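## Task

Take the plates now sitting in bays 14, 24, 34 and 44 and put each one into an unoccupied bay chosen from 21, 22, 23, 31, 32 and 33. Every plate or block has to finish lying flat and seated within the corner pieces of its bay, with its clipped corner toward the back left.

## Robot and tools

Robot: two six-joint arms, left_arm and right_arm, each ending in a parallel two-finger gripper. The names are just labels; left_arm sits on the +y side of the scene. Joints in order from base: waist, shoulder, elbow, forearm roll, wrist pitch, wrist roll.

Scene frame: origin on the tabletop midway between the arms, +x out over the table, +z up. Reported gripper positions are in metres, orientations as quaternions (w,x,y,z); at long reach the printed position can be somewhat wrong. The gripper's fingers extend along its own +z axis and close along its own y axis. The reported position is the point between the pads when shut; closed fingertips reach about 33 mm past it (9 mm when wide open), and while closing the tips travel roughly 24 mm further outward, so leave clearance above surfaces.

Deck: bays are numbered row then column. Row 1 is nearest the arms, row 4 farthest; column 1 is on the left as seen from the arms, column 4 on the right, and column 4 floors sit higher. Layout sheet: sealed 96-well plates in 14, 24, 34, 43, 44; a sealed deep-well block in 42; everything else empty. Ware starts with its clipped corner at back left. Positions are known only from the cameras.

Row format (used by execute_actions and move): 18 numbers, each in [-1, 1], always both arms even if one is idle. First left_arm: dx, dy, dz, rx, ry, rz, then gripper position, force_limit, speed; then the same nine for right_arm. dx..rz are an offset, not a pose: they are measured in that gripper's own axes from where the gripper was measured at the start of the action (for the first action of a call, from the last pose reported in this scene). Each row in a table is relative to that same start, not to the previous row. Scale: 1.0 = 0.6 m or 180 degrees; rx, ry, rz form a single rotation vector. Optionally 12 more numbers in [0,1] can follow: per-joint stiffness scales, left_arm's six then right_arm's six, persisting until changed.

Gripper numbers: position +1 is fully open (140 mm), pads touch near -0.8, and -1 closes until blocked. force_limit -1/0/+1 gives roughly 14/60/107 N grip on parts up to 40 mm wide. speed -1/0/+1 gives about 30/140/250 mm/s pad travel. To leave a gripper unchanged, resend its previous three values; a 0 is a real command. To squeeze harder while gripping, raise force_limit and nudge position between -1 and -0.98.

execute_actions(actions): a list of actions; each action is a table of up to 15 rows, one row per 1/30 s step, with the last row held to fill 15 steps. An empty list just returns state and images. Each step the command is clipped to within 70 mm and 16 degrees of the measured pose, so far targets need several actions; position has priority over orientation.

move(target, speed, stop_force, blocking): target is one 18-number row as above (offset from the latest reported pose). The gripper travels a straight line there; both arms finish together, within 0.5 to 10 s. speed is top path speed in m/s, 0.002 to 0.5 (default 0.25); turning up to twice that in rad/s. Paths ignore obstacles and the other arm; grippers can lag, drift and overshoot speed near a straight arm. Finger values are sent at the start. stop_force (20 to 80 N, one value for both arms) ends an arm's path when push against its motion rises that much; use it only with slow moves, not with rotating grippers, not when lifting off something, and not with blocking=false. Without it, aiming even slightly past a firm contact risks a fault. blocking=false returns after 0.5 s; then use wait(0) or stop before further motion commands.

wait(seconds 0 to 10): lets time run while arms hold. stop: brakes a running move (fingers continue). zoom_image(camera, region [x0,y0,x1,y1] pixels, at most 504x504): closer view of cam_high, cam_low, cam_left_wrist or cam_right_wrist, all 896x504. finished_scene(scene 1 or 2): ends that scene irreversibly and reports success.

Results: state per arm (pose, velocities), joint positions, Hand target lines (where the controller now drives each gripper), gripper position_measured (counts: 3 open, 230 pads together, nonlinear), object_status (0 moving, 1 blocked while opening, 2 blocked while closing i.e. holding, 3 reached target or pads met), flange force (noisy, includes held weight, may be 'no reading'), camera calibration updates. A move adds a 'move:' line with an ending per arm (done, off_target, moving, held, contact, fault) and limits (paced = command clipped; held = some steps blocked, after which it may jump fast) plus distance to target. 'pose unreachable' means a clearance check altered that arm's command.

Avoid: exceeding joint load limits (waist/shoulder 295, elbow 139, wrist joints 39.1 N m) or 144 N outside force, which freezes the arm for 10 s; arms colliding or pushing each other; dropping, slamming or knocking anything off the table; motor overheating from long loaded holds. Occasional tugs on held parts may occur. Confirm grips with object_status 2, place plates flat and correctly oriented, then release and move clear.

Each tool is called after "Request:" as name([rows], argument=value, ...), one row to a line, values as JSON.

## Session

Request:
execute_actions(actions=[])

Scene clock: 0.00 s.
left_arm: end_effector_position=(+0.5869, +0.4603, +0.3219) position_measured=3 object_status=3 end_effector_quat_wxyz=(-0.001, +1.000, +0.009, +0.001) end_effector_velocity=(-0.000, -0.000, +0.001) end_effector_angular_velocity=(-0.002, -0.001, +0.002) | right_arm: end_effector_position=(+0.6761, -0.4934, +0.3215) position_measured=3 object_status=3 end_effector_quat_wxyz=(+0.001, +0.999, -0.039, +0.001) end_effector_velocity=(-0.000, -0.001, -0.000) end_effector_angular_velocity=(-0.001, -0.000, -0.000)
Joint positions: left_arm=[-0.053  0.165  1.603  0.002  1.372  1.518] | right_arm=[-0.054  0.165  1.604 -0.002  1.372  1.517]
Joint velocities: left_arm=[ 0.001 -0.001 -0.    -0.002 -0.    -0.001] | right_arm=[-0.001 -0.     0.    -0.001 -0.    -0.   ]
Flange force (N, the push that the arm receives, along the gripper's own x y z axes): no reading
Hand target (left_arm): +0.587, +0.460, +0.322; -0.001, +1.000, +0.009, +0.001
Hand target (right_arm): +0.676, -0.493, +0.322; +0.001, +0.999, -0.039, +0.001
Joint stiffness scale: left_arm=[1. 1. 1. 1. 1. 1.] | right_arm=[1. 1. 1. 1. 1. 1.]

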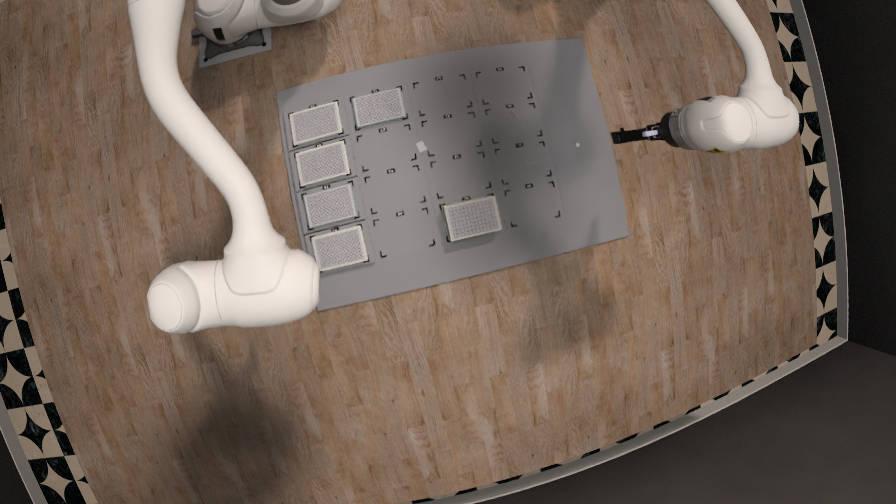

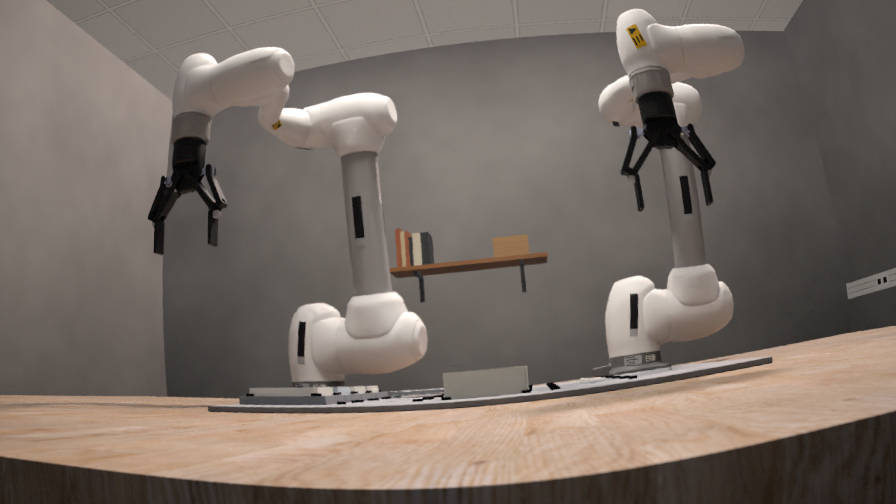

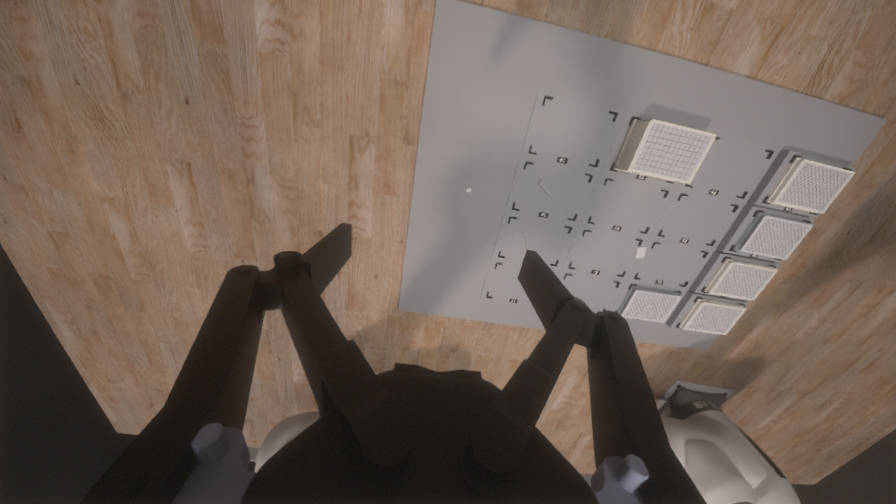

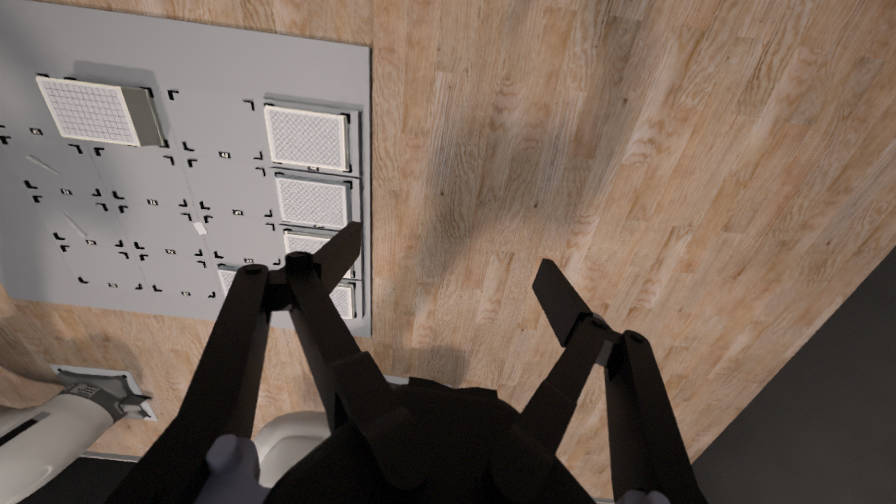

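Request:
move(target=[0,-0.2,0,0,0,0,1,0,0, 0.0535,-0.418,0.435,0,0,-0.0306,1,0.3,-0.6], speed=0.3)

Request:
zoom_image(camera="cam_right_wrist", region=[294, 120, 614, 340])

Request:
zoom_image(camera="cam_high", region=[340, 80, 560, 230])

Request:
zoom_image(camera="cam_low", region=[220, 350, 380, 420])

Scene clock: 9.23 s.
left_arm: end_effector_position=(+0.5833, +0.5768, +0.3198) position_measured=3 object_status=3 end_effector_quat_wxyz=(-0.001, +1.000, +0.008, +0.000) end_effector_velocity=(+0.000, +0.000, +0.001) end_effector_angular_velocity=(-0.001, -0.000, -0.000) | right_arm: end_effector_position=(+0.7241, -0.2474, +0.0617) position_measured=3 object_status=3 end_effector_quat_wxyz=(+0.001, +1.000, +0.012, -0.002) end_effector_velocity=(-0.000, +0.002, -0.002) end_effector_angular_velocity=(+0.000, +0.000, -0.000)
Joint positions: left_arm=[0.125 0.18  1.589 0.002 1.372 1.696] | right_arm=[ 0.302  0.442  1.736 -0.002  0.967  1.771]
Joint velocities: left_arm=[ 0.001 -0.    -0.001 -0.001  0.001  0.001] | right_arm=[ 0.002  0.002  0.     0.    -0.002  0.002]
Flange force (N, the push that the arm receives, along the gripper's own x y z axes): left_arm=[0.2 -0.7 5.4] | right_arm=[0.9 4.5 4.1]
Hand target (left_arm): +0.585, +0.580, +0.322; -0.001, +1.000, +0.009, +0.000
Hand target (right_arm): +0.728, -0.245, +0.060; +0.000, +1.000, +0.010, +0.001
Off the commanded pose (left_arm): 0.004 m, 0 deg.
Off the commanded pose (right_arm): 0.004 m, 0 deg.
Joint stiffness scale: left_arm=[1. 1. 1. 1. 1. 1.] | right_arm=[1. 1. 1. 1. 1. 1.]
move: off_target (left_arm, right_arm)
camera_calibration (this result's frames):
cam_left_wrist: T_world_to_cam=[[0.200859, -0.979476, 0.0167891, 0.429878], [-0.889288, -0.175122, 0.422492, 0.489855], [-0.410881, -0.0997915, -0.906211, 0.781549], [0, 0, 0, 1]] pos_world=[0.670401, 0.584832, 0.494071]
cam_right_wrist: T_world_to_cam=[[0.23381, -0.97194, -0.0257773, -0.406747], [-0.876976, -0.222265, 0.426042, 0.563296], [-0.419817, -0.0770069, -0.904336, 0.533764], [0, 0, 0, 1]] pos_world=[0.813182, -0.22903, 0.23223]

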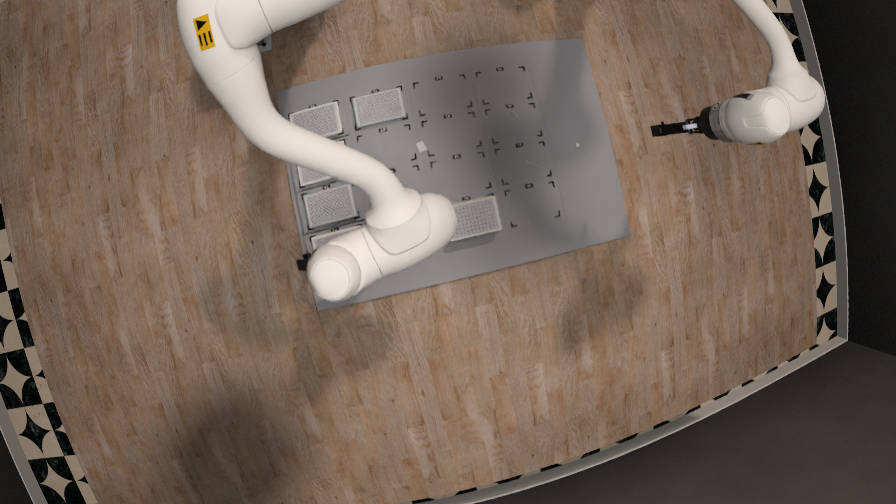

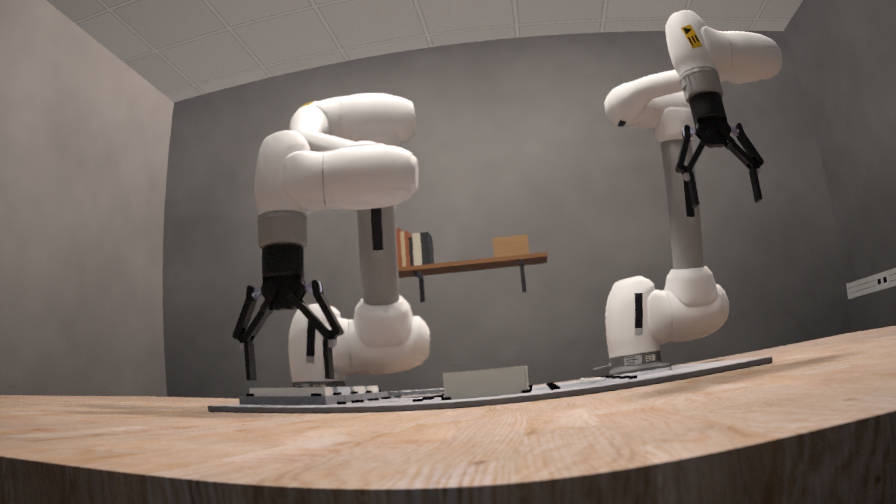

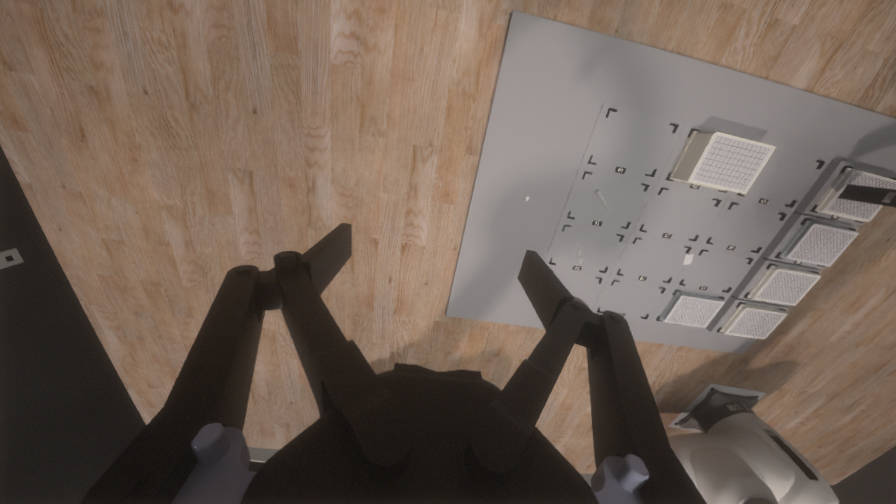

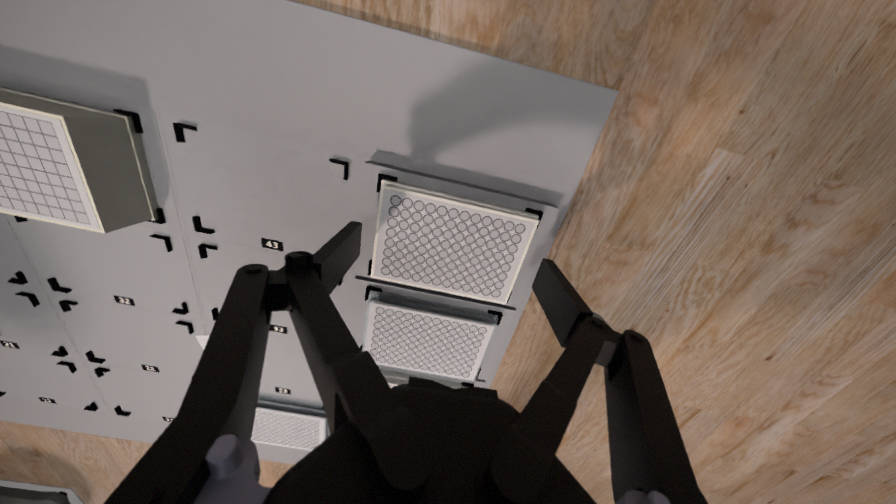

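Region (294, 120, 614, 340) of cam_right_wrist's 896x504 image, scaled by 1.575, with more detail than that image has; it fills the top 346 rows of this view, and the rest is white.

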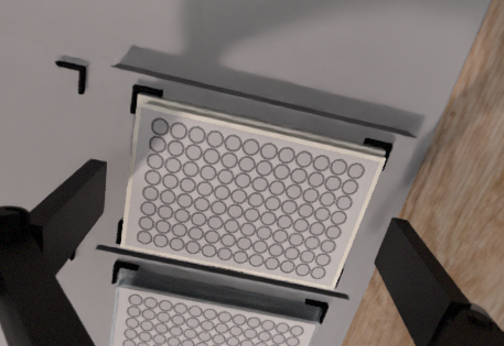

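Region (340, 80, 560, 230) of cam_high's 896x504 image, scaled by 2.291, with more detail than that image has; it fills the top 344 rows of this view, and the rest is white.

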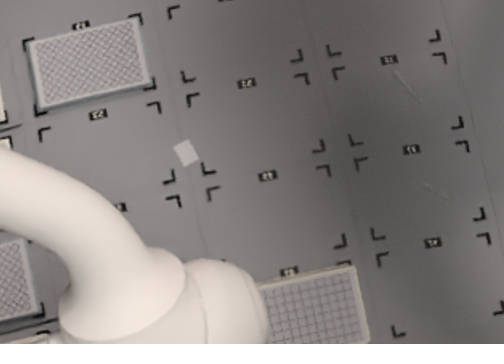

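Region (220, 350, 380, 420) of cam_low's 896x504 image, scaled by 3.150, with more detail than that image has; it fills the top 220 rows of this view, and the rest is white.

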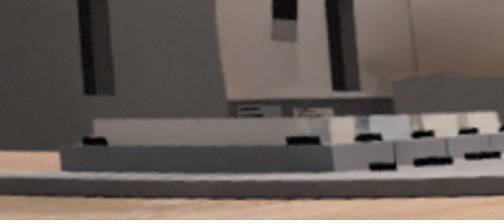

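Request:
move(target=[0,0,0,0,0,0,1,0,0, 0.0025,-0.0007,0.04,0,0,0,1,0.3,-0.6], speed=0.05)

Request:
move(target=[0,0,0,0,0,0,1,0,0, 0,0,-0.003,0,0,0,-1,0.3,-0.6])

Request:
zoom_image(camera="cam_right_wrist", region=[294, 120, 614, 340])

Request:
move(target=[0,0,0,0,0,0,1,0,0, 0.0017,-0.0005,-0.048,0,0,0,-1,0.3,-0.6], speed=0.07)

Request:
move(target=[0,0,0,0,0,0,1,0,0, -0.1727,-0.28,0,0,0.001,0.002,-1,0.3,-0.6], speed=0.25)

Request:
move(target=[0,0,0,0,0,0,1,0,0, -0.0015,0.001,0.056,0,0,0,-1,0.3,-0.6], speed=0.07)

Request:
zoom_image(camera="cam_right_wrist", region=[294, 120, 614, 340])

Scene clock: 17.17 s.
left_arm: end_effector_position=(+0.5833, +0.5769, +0.3198) position_measured=3 object_status=3 end_effector_quat_wxyz=(-0.001, +1.000, +0.008, +0.000) end_effector_velocity=(-0.000, -0.000, -0.001) end_effector_angular_velocity=(-0.002, +0.003, +0.001) | right_arm: end_effector_position=(+0.7271, -0.2466, +0.0431) position_measured=3 object_status=3 end_effector_quat_wxyz=(+0.001, +1.000, +0.012, +0.000) end_effector_velocity=(+0.001, -0.000, -0.002) end_effector_angular_velocity=(+0.000, -0.001, -0.000)
Joint positions: left_arm=[0.125 0.18  1.589 0.002 1.372 1.696] | right_arm=[ 0.302  0.462  1.745 -0.002  0.935  1.772]
Joint velocities: left_arm=[ 0.001  0.002  0.001 -0.002  0.001  0.001] | right_arm=[-0.     0.002  0.    -0.    -0.004  0.   ]
Flange force (N, the push that the arm receives, along the gripper's own x y z axes): left_arm=[-0.1 0.7 6.0] | right_arm=[4.7 3.9 6.3]
Hand target (left_arm): +0.583, +0.577, +0.320; -0.001, +1.000, +0.008, +0.000
Hand target (right_arm): +0.725, -0.247, +0.038; +0.001, +1.000, +0.012, -0.002
Off the commanded pose (left_arm): 0.000 m, 0 deg.
Off the commanded pose (right_arm): 0.006 m, 0 deg.
Joint stiffness scale: left_arm=[1. 1. 1. 1. 1. 1.] | right_arm=[1. 1. 1. 1. 1. 1.]
move: off_target (right_arm)
camera_calibration (this result's frames):
cam_left_wrist: T_world_to_cam=[[0.200806, -0.979487, 0.0167898, 0.429973], [-0.889302, -0.175075, 0.422481, 0.489863], [-0.410875, -0.0997677, -0.906216, 0.781549], [0, 0, 0, 1]] pos_world=[0.670414, 0.584889, 0.494076]
cam_right_wrist: T_world_to_cam=[[0.233894, -0.971921, -0.0257606, -0.40719], [-0.878603, -0.222635, 0.422481, 0.575325], [-0.416354, -0.0761826, -0.906005, 0.516017], [0, 0, 0, 1]] pos_world=[0.815567, -0.228358, 0.213961]

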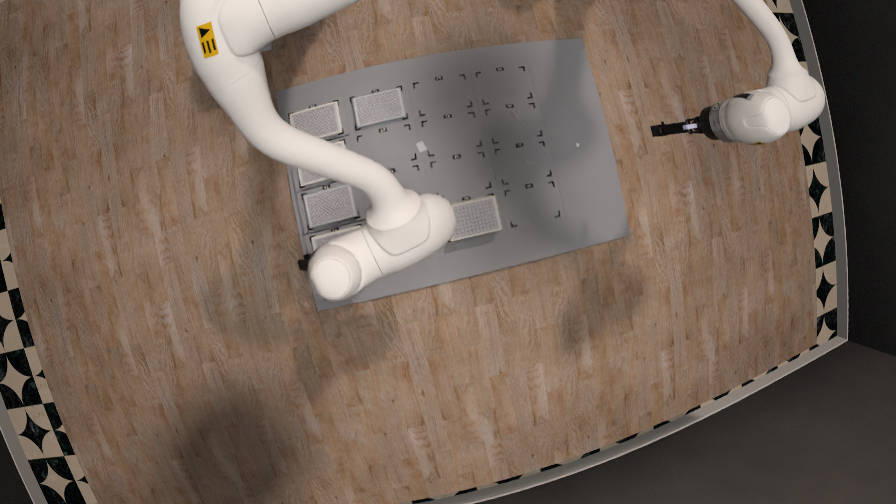

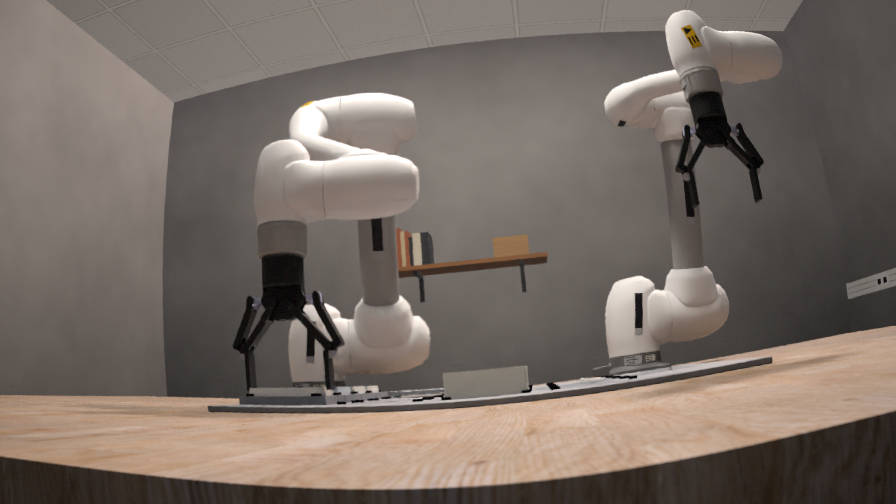

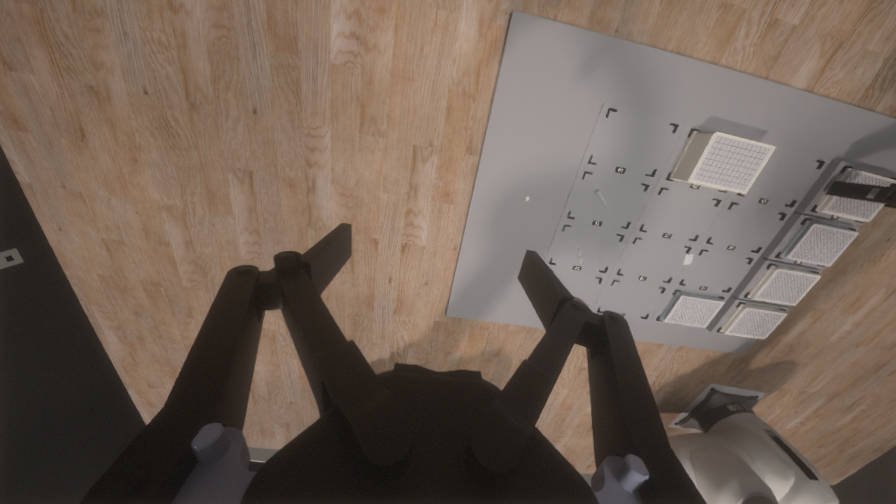

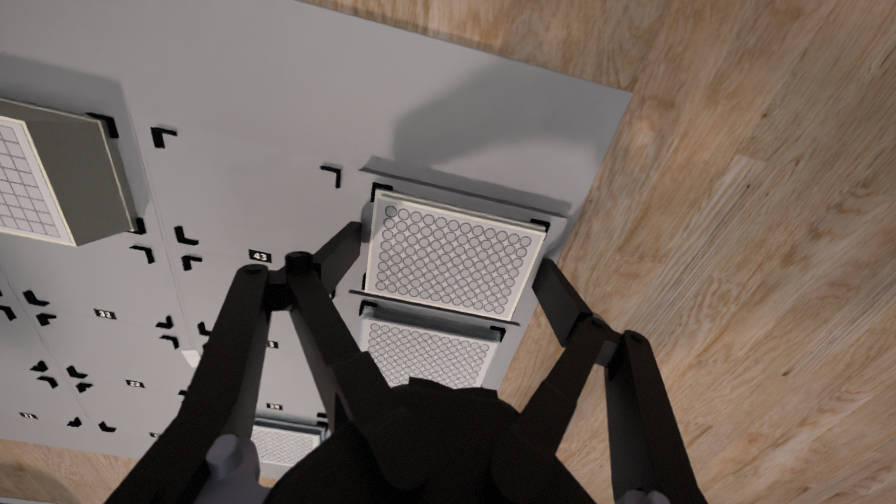

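Scene clock: 17.87 s.
left_arm: end_effector_position=(+0.5833, +0.5769, +0.3198) position_measured=3 object_status=3 end_effector_quat_wxyz=(-0.001, +1.000, +0.008, +0.000) end_effector_velocity=(-0.000, -0.000, +0.001) end_effector_angular_velocity=(-0.000, -0.001, +0.000) | right_arm: end_effector_position=(+0.7273, -0.2466, +0.0442) position_measured=39 object_status=2 end_effector_quat_wxyz=(+0.001, +1.000, +0.012, +0.001) end_effector_velocity=(+0.000, +0.000, +0.000) end_effector_angular_velocity=(+0.001, +0.000, -0.001)
Joint positions: left_arm=[0.125 0.18  1.589 0.002 1.372 1.696] | right_arm=[ 0.302  0.461  1.744 -0.002  0.936  1.772]
Joint velocities: left_arm=[ 0.    -0.001 -0.    -0.001  0.001 -0.   ] | right_arm=[-0.    -0.    -0.     0.002  0.     0.   ]
Flange force (N, the push that the arm receives, along the gripper's own x y z axes): left_arm=[-1.5 0.9 5.6] | right_arm=[-4.9 7.3 -25.0]
Hand target (left_arm): +0.583, +0.577, +0.320; -0.001, +1.000, +0.008, +0.000
Hand target (right_arm): +0.727, -0.247, +0.045; +0.001, +1.000, +0.012, +0.000
Off the commanded pose (left_arm): 0.000 m, 0 deg.
Off the commanded pose (right_arm): 0.001 m, 0 deg.
Joint stiffness scale: left_arm=[1. 1. 1. 1. 1. 1.] | right_arm=[1. 1. 1. 1. 1. 1.]
move: done
camera_calibration (this result's frames):
cam_left_wrist: T_world_to_cam=[[0.200806, -0.979487, 0.0167898, 0.429973], [-0.889302, -0.175075, 0.422481, 0.489863], [-0.410875, -0.0997677, -0.906216, 0.781549], [0, 0, 0, 1]] pos_world=[0.670414, 0.584889, 0.494076]
cam_right_wrist: T_world_to_cam=[[0.233906, -0.971918, -0.0257532, -0.407172], [-0.878829, -0.222685, 0.421986, 0.575145], [-0.41587, -0.0760726, -0.906237, 0.51677], [0, 0, 0, 1]] pos_world=[0.815604, -0.228349, 0.215126]

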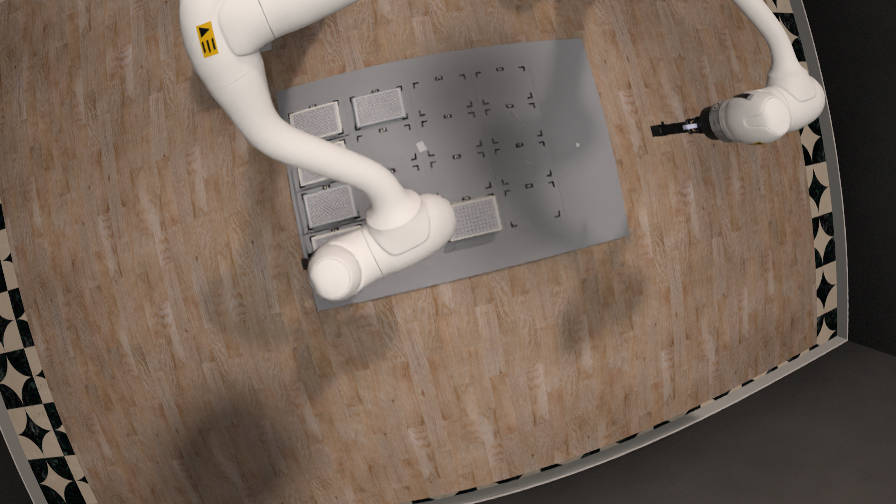

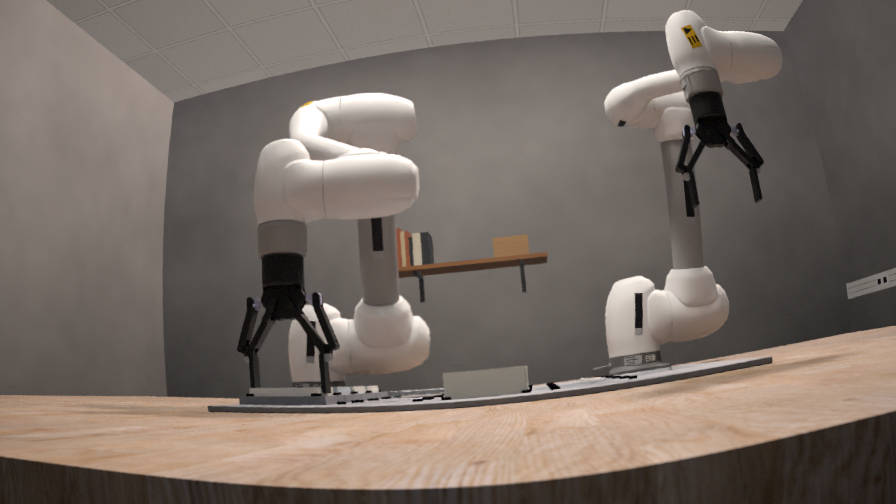

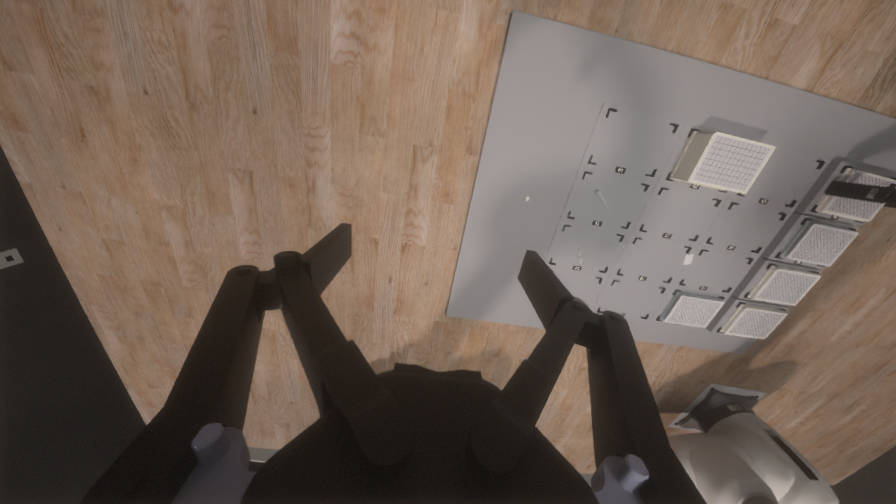

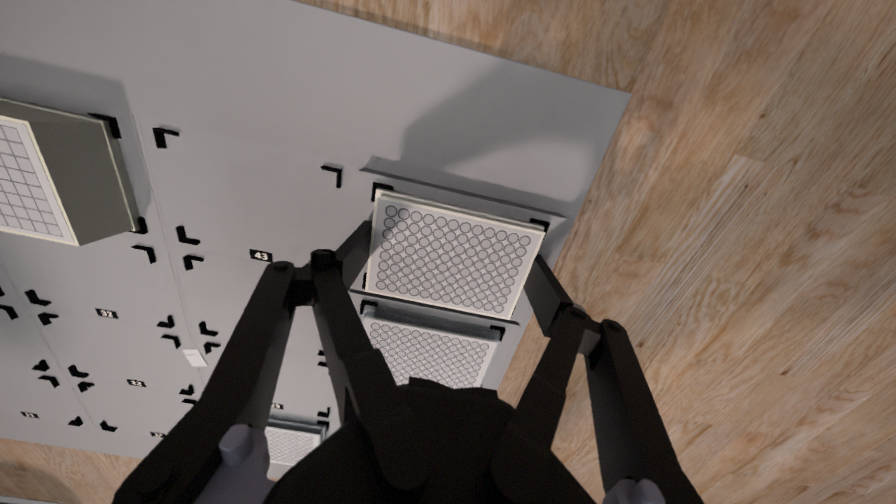

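Region (294, 120, 614, 340) of cam_right_wrist's 896x504 image, scaled by 1.575, with more detail than that image has; it fills the top 346 rows of this view, and the rest is white.

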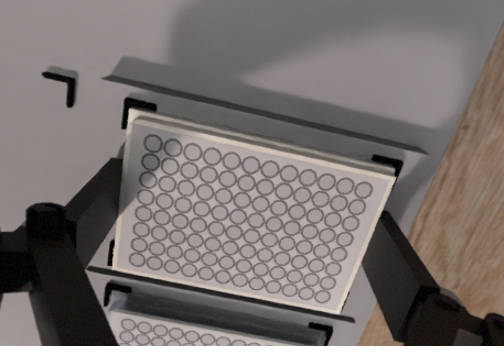

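Scene clock: 18.70 s.
left_arm: end_effector_position=(+0.5833, +0.5769, +0.3198) position_measured=3 object_status=3 end_effector_quat_wxyz=(-0.001, +1.000, +0.008, +0.000) end_effector_velocity=(-0.000, +0.000, -0.001) end_effector_angular_velocity=(+0.002, +0.002, -0.001) | right_arm: end_effector_position=(+0.7268, -0.2467, +0.0675) position_measured=40 object_status=2 end_effector_quat_wxyz=(+0.001, +1.000, +0.012, -0.001) end_effector_velocity=(-0.000, +0.001, +0.002) end_effector_angular_velocity=(+0.001, +0.002, -0.000)
Joint positions: left_arm=[0.125 0.18  1.589 0.002 1.372 1.696] | right_arm=[ 0.302  0.44   1.726 -0.002  0.978  1.772]
Joint velocities: left_arm=[-0.001  0.001  0.     0.002  0.    -0.   ] | right_arm=[ 0.001 -0.001 -0.002  0.001  0.005  0.   ]
Flange force (N, the push that the arm receives, along the gripper's own x y z axes): left_arm=[0.0 0.0 5.5] | right_arm=[-2.7 4.6 0.6]
Hand target (left_arm): +0.583, +0.577, +0.320; -0.001, +1.000, +0.008, +0.000
Hand target (right_arm): +0.728, -0.246, +0.073; +0.001, +1.000, +0.012, +0.001
Off the commanded pose (left_arm): 0.000 m, 0 deg.
Off the commanded pose (right_arm): 0.006 m, 0 deg.
Joint stiffness scale: left_arm=[1. 1. 1. 1. 1. 1.] | right_arm=[1. 1. 1. 1. 1. 1.]
move: off_target (right_arm)
camera_calibration (this result's frames):
cam_left_wrist: T_world_to_cam=[[0.200806, -0.979487, 0.0167898, 0.429973], [-0.889302, -0.175075, 0.422481, 0.489863], [-0.410875, -0.0997678, -0.906216, 0.781549], [0, 0, 0, 1]] pos_world=[0.670414, 0.584889, 0.494076]
cam_right_wrist: T_world_to_cam=[[0.233757, -0.971954, -0.0257602, -0.406477], [-0.877244, -0.222256, 0.425495, 0.563588], [-0.419286, -0.0768643, -0.904594, 0.5399], [0, 0, 0, 1]] pos_world=[0.815793, -0.228318, 0.238116]

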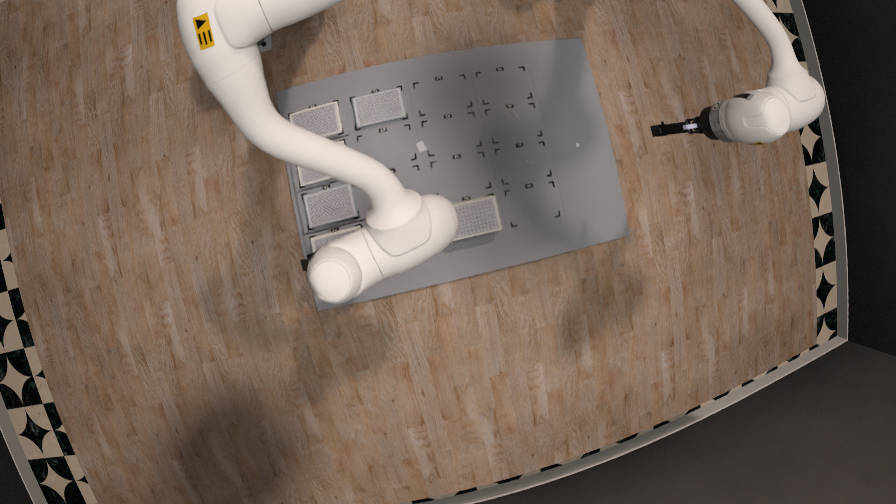

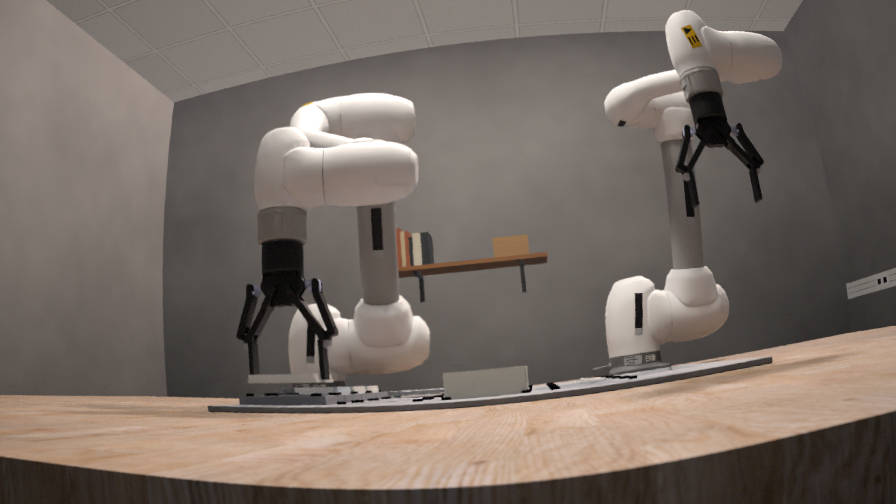

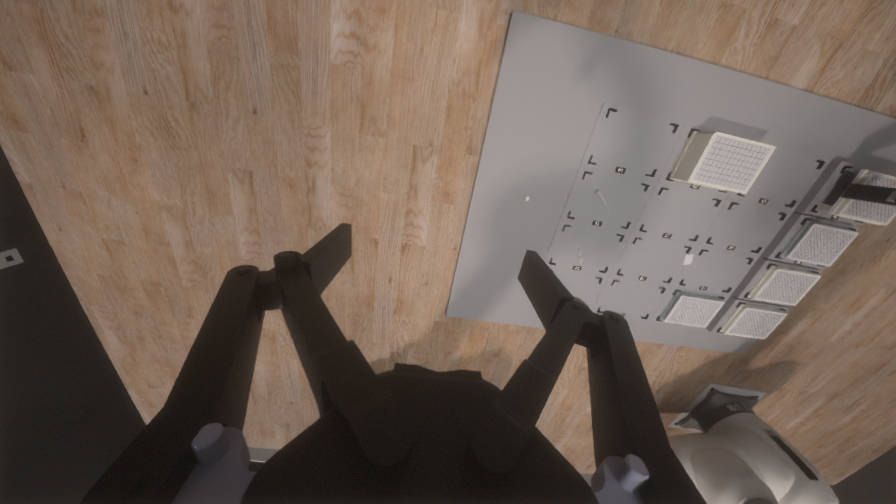

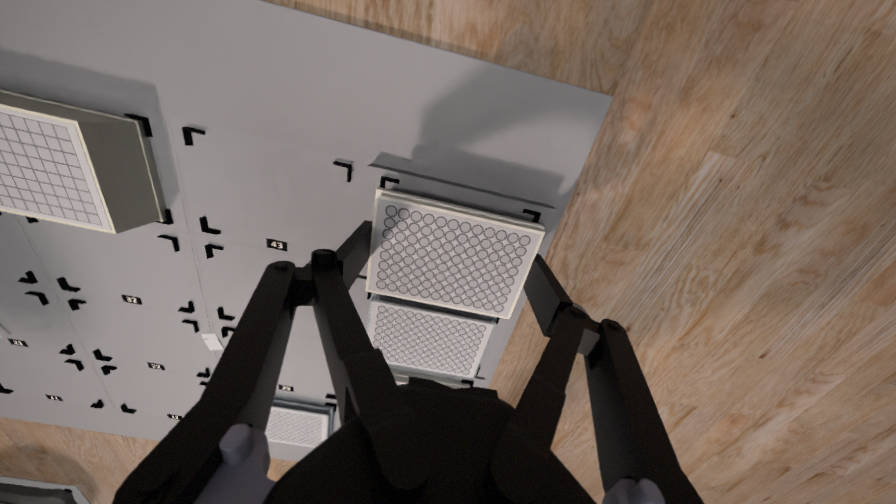

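Scene clock: 20.07 s.
left_arm: end_effector_position=(+0.5833, +0.5769, +0.3198) position_measured=3 object_status=3 end_effector_quat_wxyz=(-0.001, +1.000, +0.008, +0.000) end_effector_velocity=(+0.000, -0.000, -0.000) end_effector_angular_velocity=(+0.001, +0.001, -0.001) | right_arm: end_effector_position=(+0.6208, -0.0812, +0.0668) position_measured=40 object_status=2 end_effector_quat_wxyz=(+0.002, +1.000, +0.012, -0.002) end_effector_velocity=(-0.001, +0.002, +0.000) end_effector_angular_velocity=(+0.001, -0.000, -0.004)
Joint positions: left_arm=[0.125 0.18  1.589 0.002 1.372 1.696] | right_arm=[ 0.574  0.398  1.792 -0.001  0.956  2.044]
Joint velocities: left_arm=[-0.001  0.001 -0.     0.001 -0.    -0.   ] | right_arm=[ 0.003 -0.    -0.     0.001 -0.     0.006]
Flange force (N, the push that the arm receives, along the gripper's own x y z axes): left_arm=[0.2 0.9 5.8] | right_arm=[0.4 4.6 3.3]
Hand target (left_arm): +0.583, +0.577, +0.320; -0.001, +1.000, +0.008, +0.000
Hand target (right_arm): +0.619, -0.081, +0.068; +0.001, +1.000, +0.009, +0.000
Off the commanded pose (left_arm): 0.000 m, 0 deg.
Off the commanded pose (right_arm): 0.002 m, 0 deg.
Joint stiffness scale: left_arm=[1. 1. 1. 1. 1. 1.] | right_arm=[1. 1. 1. 1. 1. 1.]
move: done
camera_calibration (this result's frames):
cam_left_wrist: T_world_to_cam=[[0.200806, -0.979487, 0.0167898, 0.429973], [-0.889302, -0.175075, 0.422481, 0.489863], [-0.410875, -0.0997679, -0.906216, 0.781549], [0, 0, 0, 1]] pos_world=[0.670414, 0.584889, 0.494076]
cam_right_wrist: T_world_to_cam=[[0.232806, -0.972209, -0.0247063, -0.220382], [-0.876962, -0.220844, 0.426808, 0.507524], [-0.420403, -0.0776969, -0.904005, 0.508057], [0, 0, 0, 1]] pos_world=[0.709974, -0.0626989, 0.237225]

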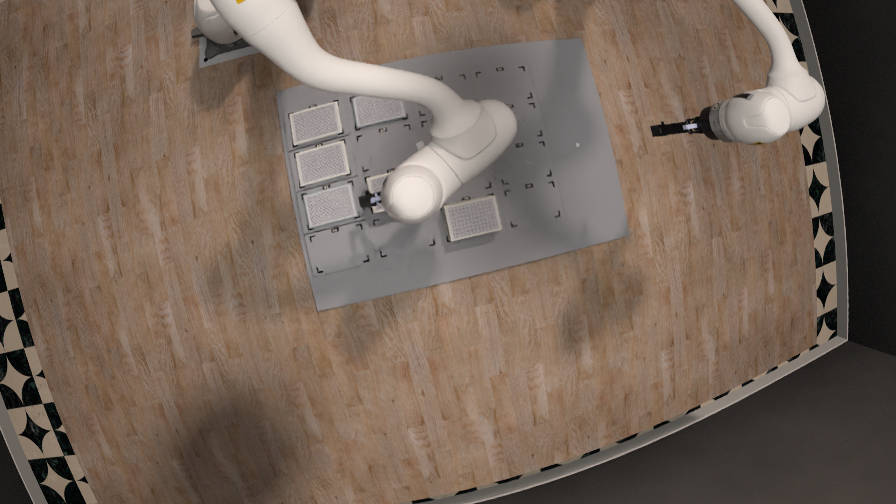

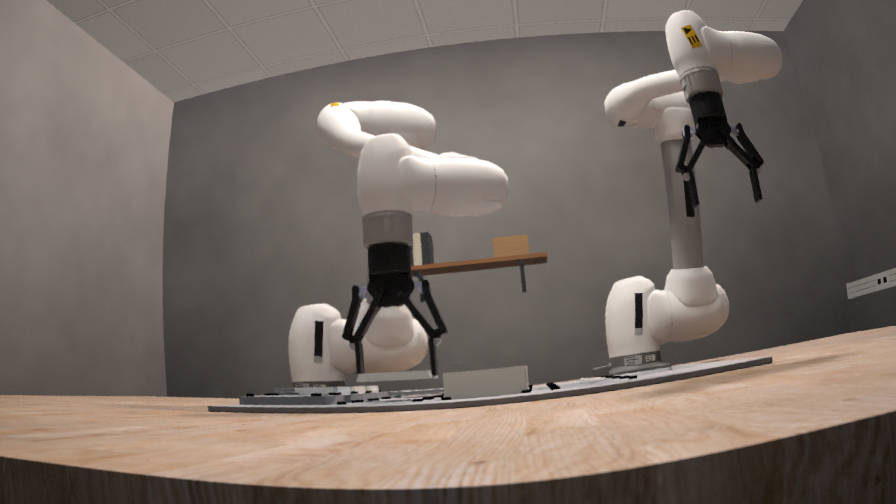

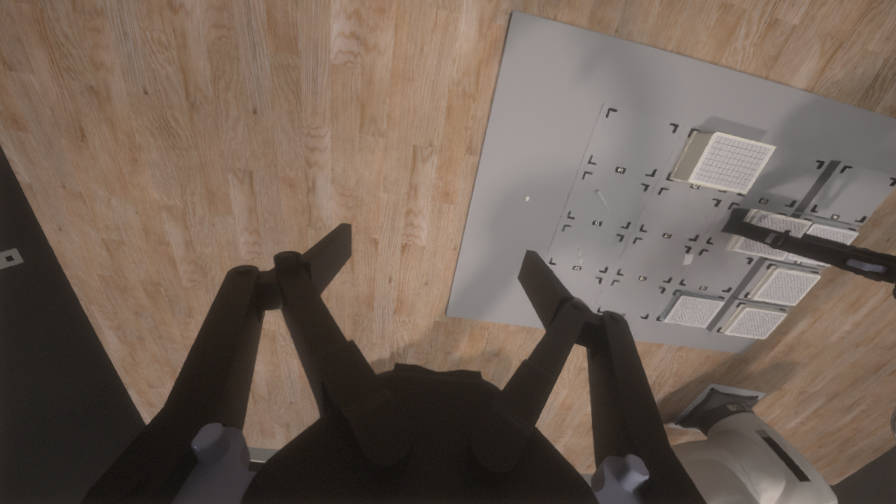

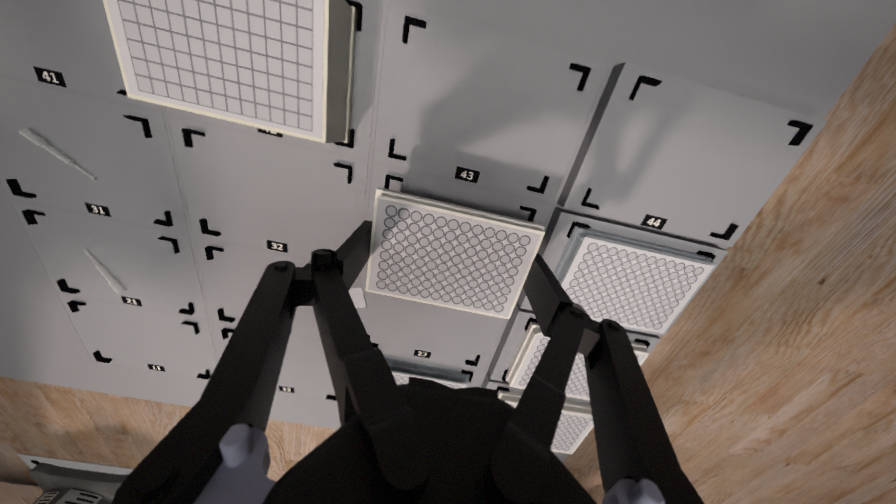

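Scene clock: 20.97 s.
left_arm: end_effector_position=(+0.5833, +0.5769, +0.3198) position_measured=3 object_status=3 end_effector_quat_wxyz=(-0.001, +1.000, +0.008, +0.000) end_effector_velocity=(+0.001, -0.001, -0.002) end_effector_angular_velocity=(-0.001, +0.002, +0.000) | right_arm: end_effector_position=(+0.6212, -0.0809, +0.0384) position_measured=40 object_status=2 end_effector_quat_wxyz=(+0.001, +1.000, +0.012, -0.000) end_effector_velocity=(+0.001, +0.001, -0.001) end_effector_angular_velocity=(+0.001, -0.002, +0.000)
Joint positions: left_arm=[0.125 0.18  1.589 0.002 1.372 1.696] | right_arm=[ 0.574  0.425  1.814 -0.001  0.903  2.044]
Joint velocities: left_arm=[-0.     0.002  0.    -0.001 -0.001 -0.   ] | right_arm=[-0.     0.002  0.     0.    -0.004 -0.   ]
Flange force (N, the push that the arm receives, along the gripper's own x y z axes): left_arm=[0.8 0.5 6.2] | right_arm=[2.4 5.3 4.2]
Hand target (left_arm): +0.583, +0.577, +0.320; -0.001, +1.000, +0.008, +0.000
Hand target (right_arm): +0.620, -0.082, +0.033; +0.002, +1.000, +0.012, -0.002
Off the commanded pose (left_arm): 0.000 m, 0 deg.
Off the commanded pose (right_arm): 0.005 m, 0 deg.
Joint stiffness scale: left_arm=[1. 1. 1. 1. 1. 1.] | right_arm=[1. 1. 1. 1. 1. 1.]
move: off_target (right_arm)
camera_calibration (this result's frames):
cam_left_wrist: T_world_to_cam=[[0.200806, -0.979487, 0.0167898, 0.429973], [-0.889302, -0.175075, 0.422481, 0.489863], [-0.410875, -0.0997678, -0.906216, 0.781549], [0, 0, 0, 1]] pos_world=[0.670414, 0.584889, 0.494076]
cam_right_wrist: T_world_to_cam=[[0.232918, -0.972155, -0.0257574, -0.220934], [-0.878411, -0.221676, 0.423383, 0.521052], [-0.417304, -0.075988, -0.905584, 0.480853], [0, 0, 0, 1]] pos_world=[0.709819, -0.0627388, 0.209158]

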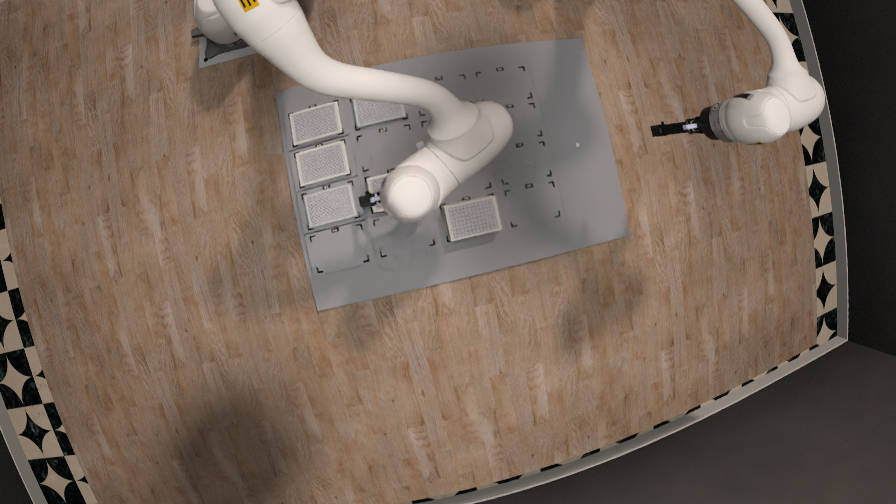

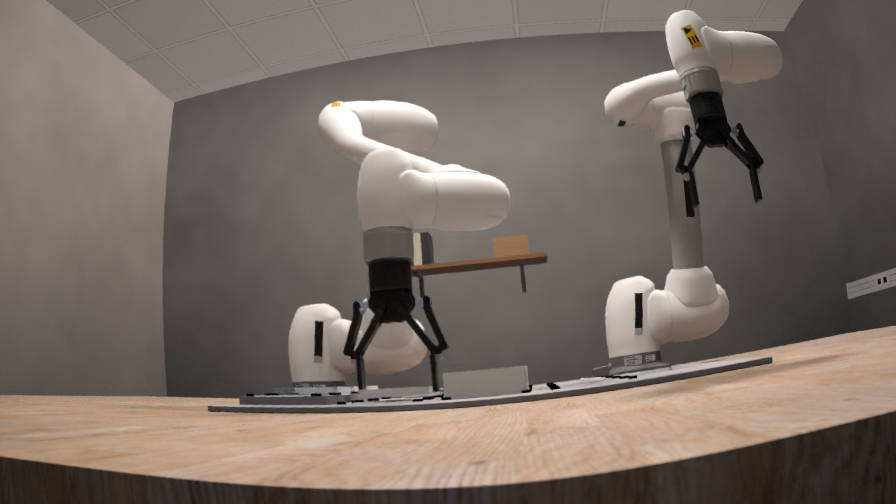

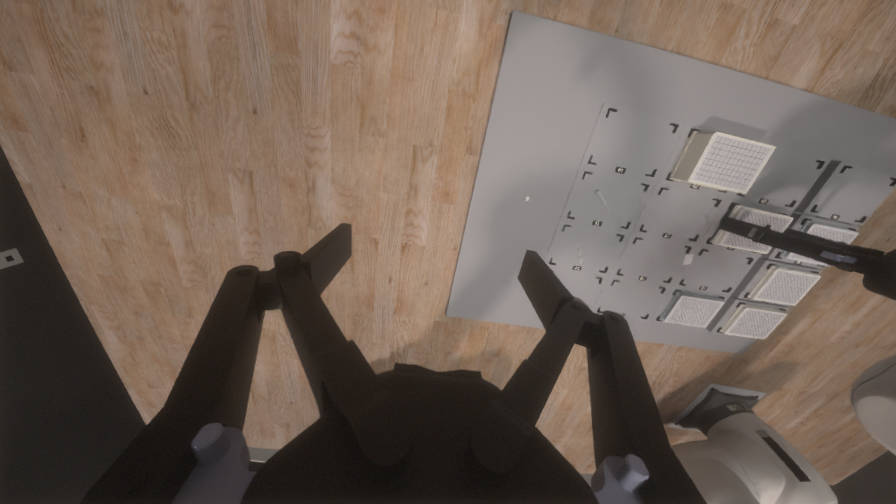

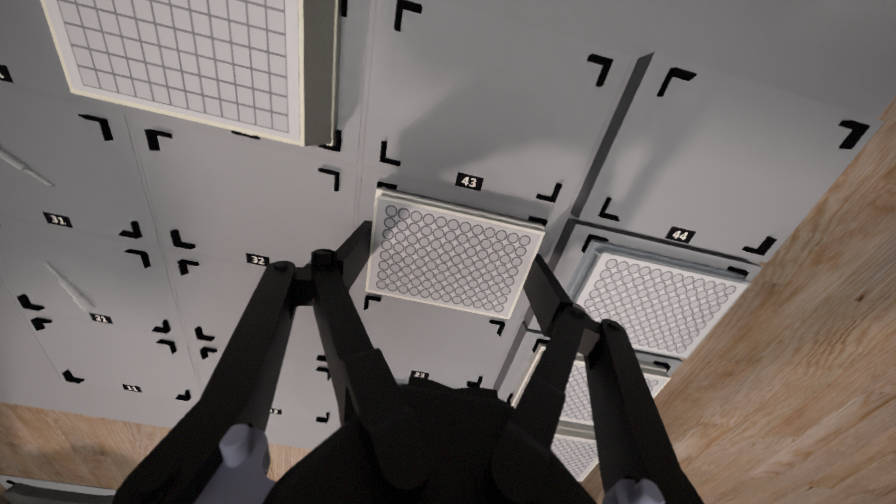

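Region (294, 120, 614, 340) of cam_right_wrist's 896x504 image, scaled by 1.575, with more detail than that image has; it fills the top 346 rows of this view, and the rest is white.

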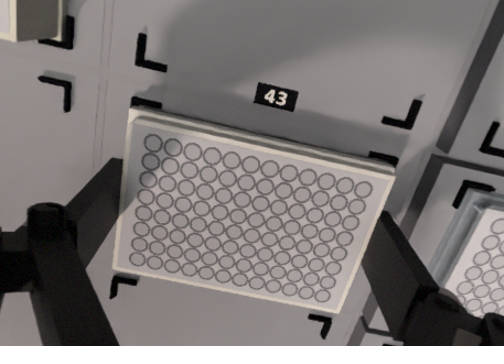

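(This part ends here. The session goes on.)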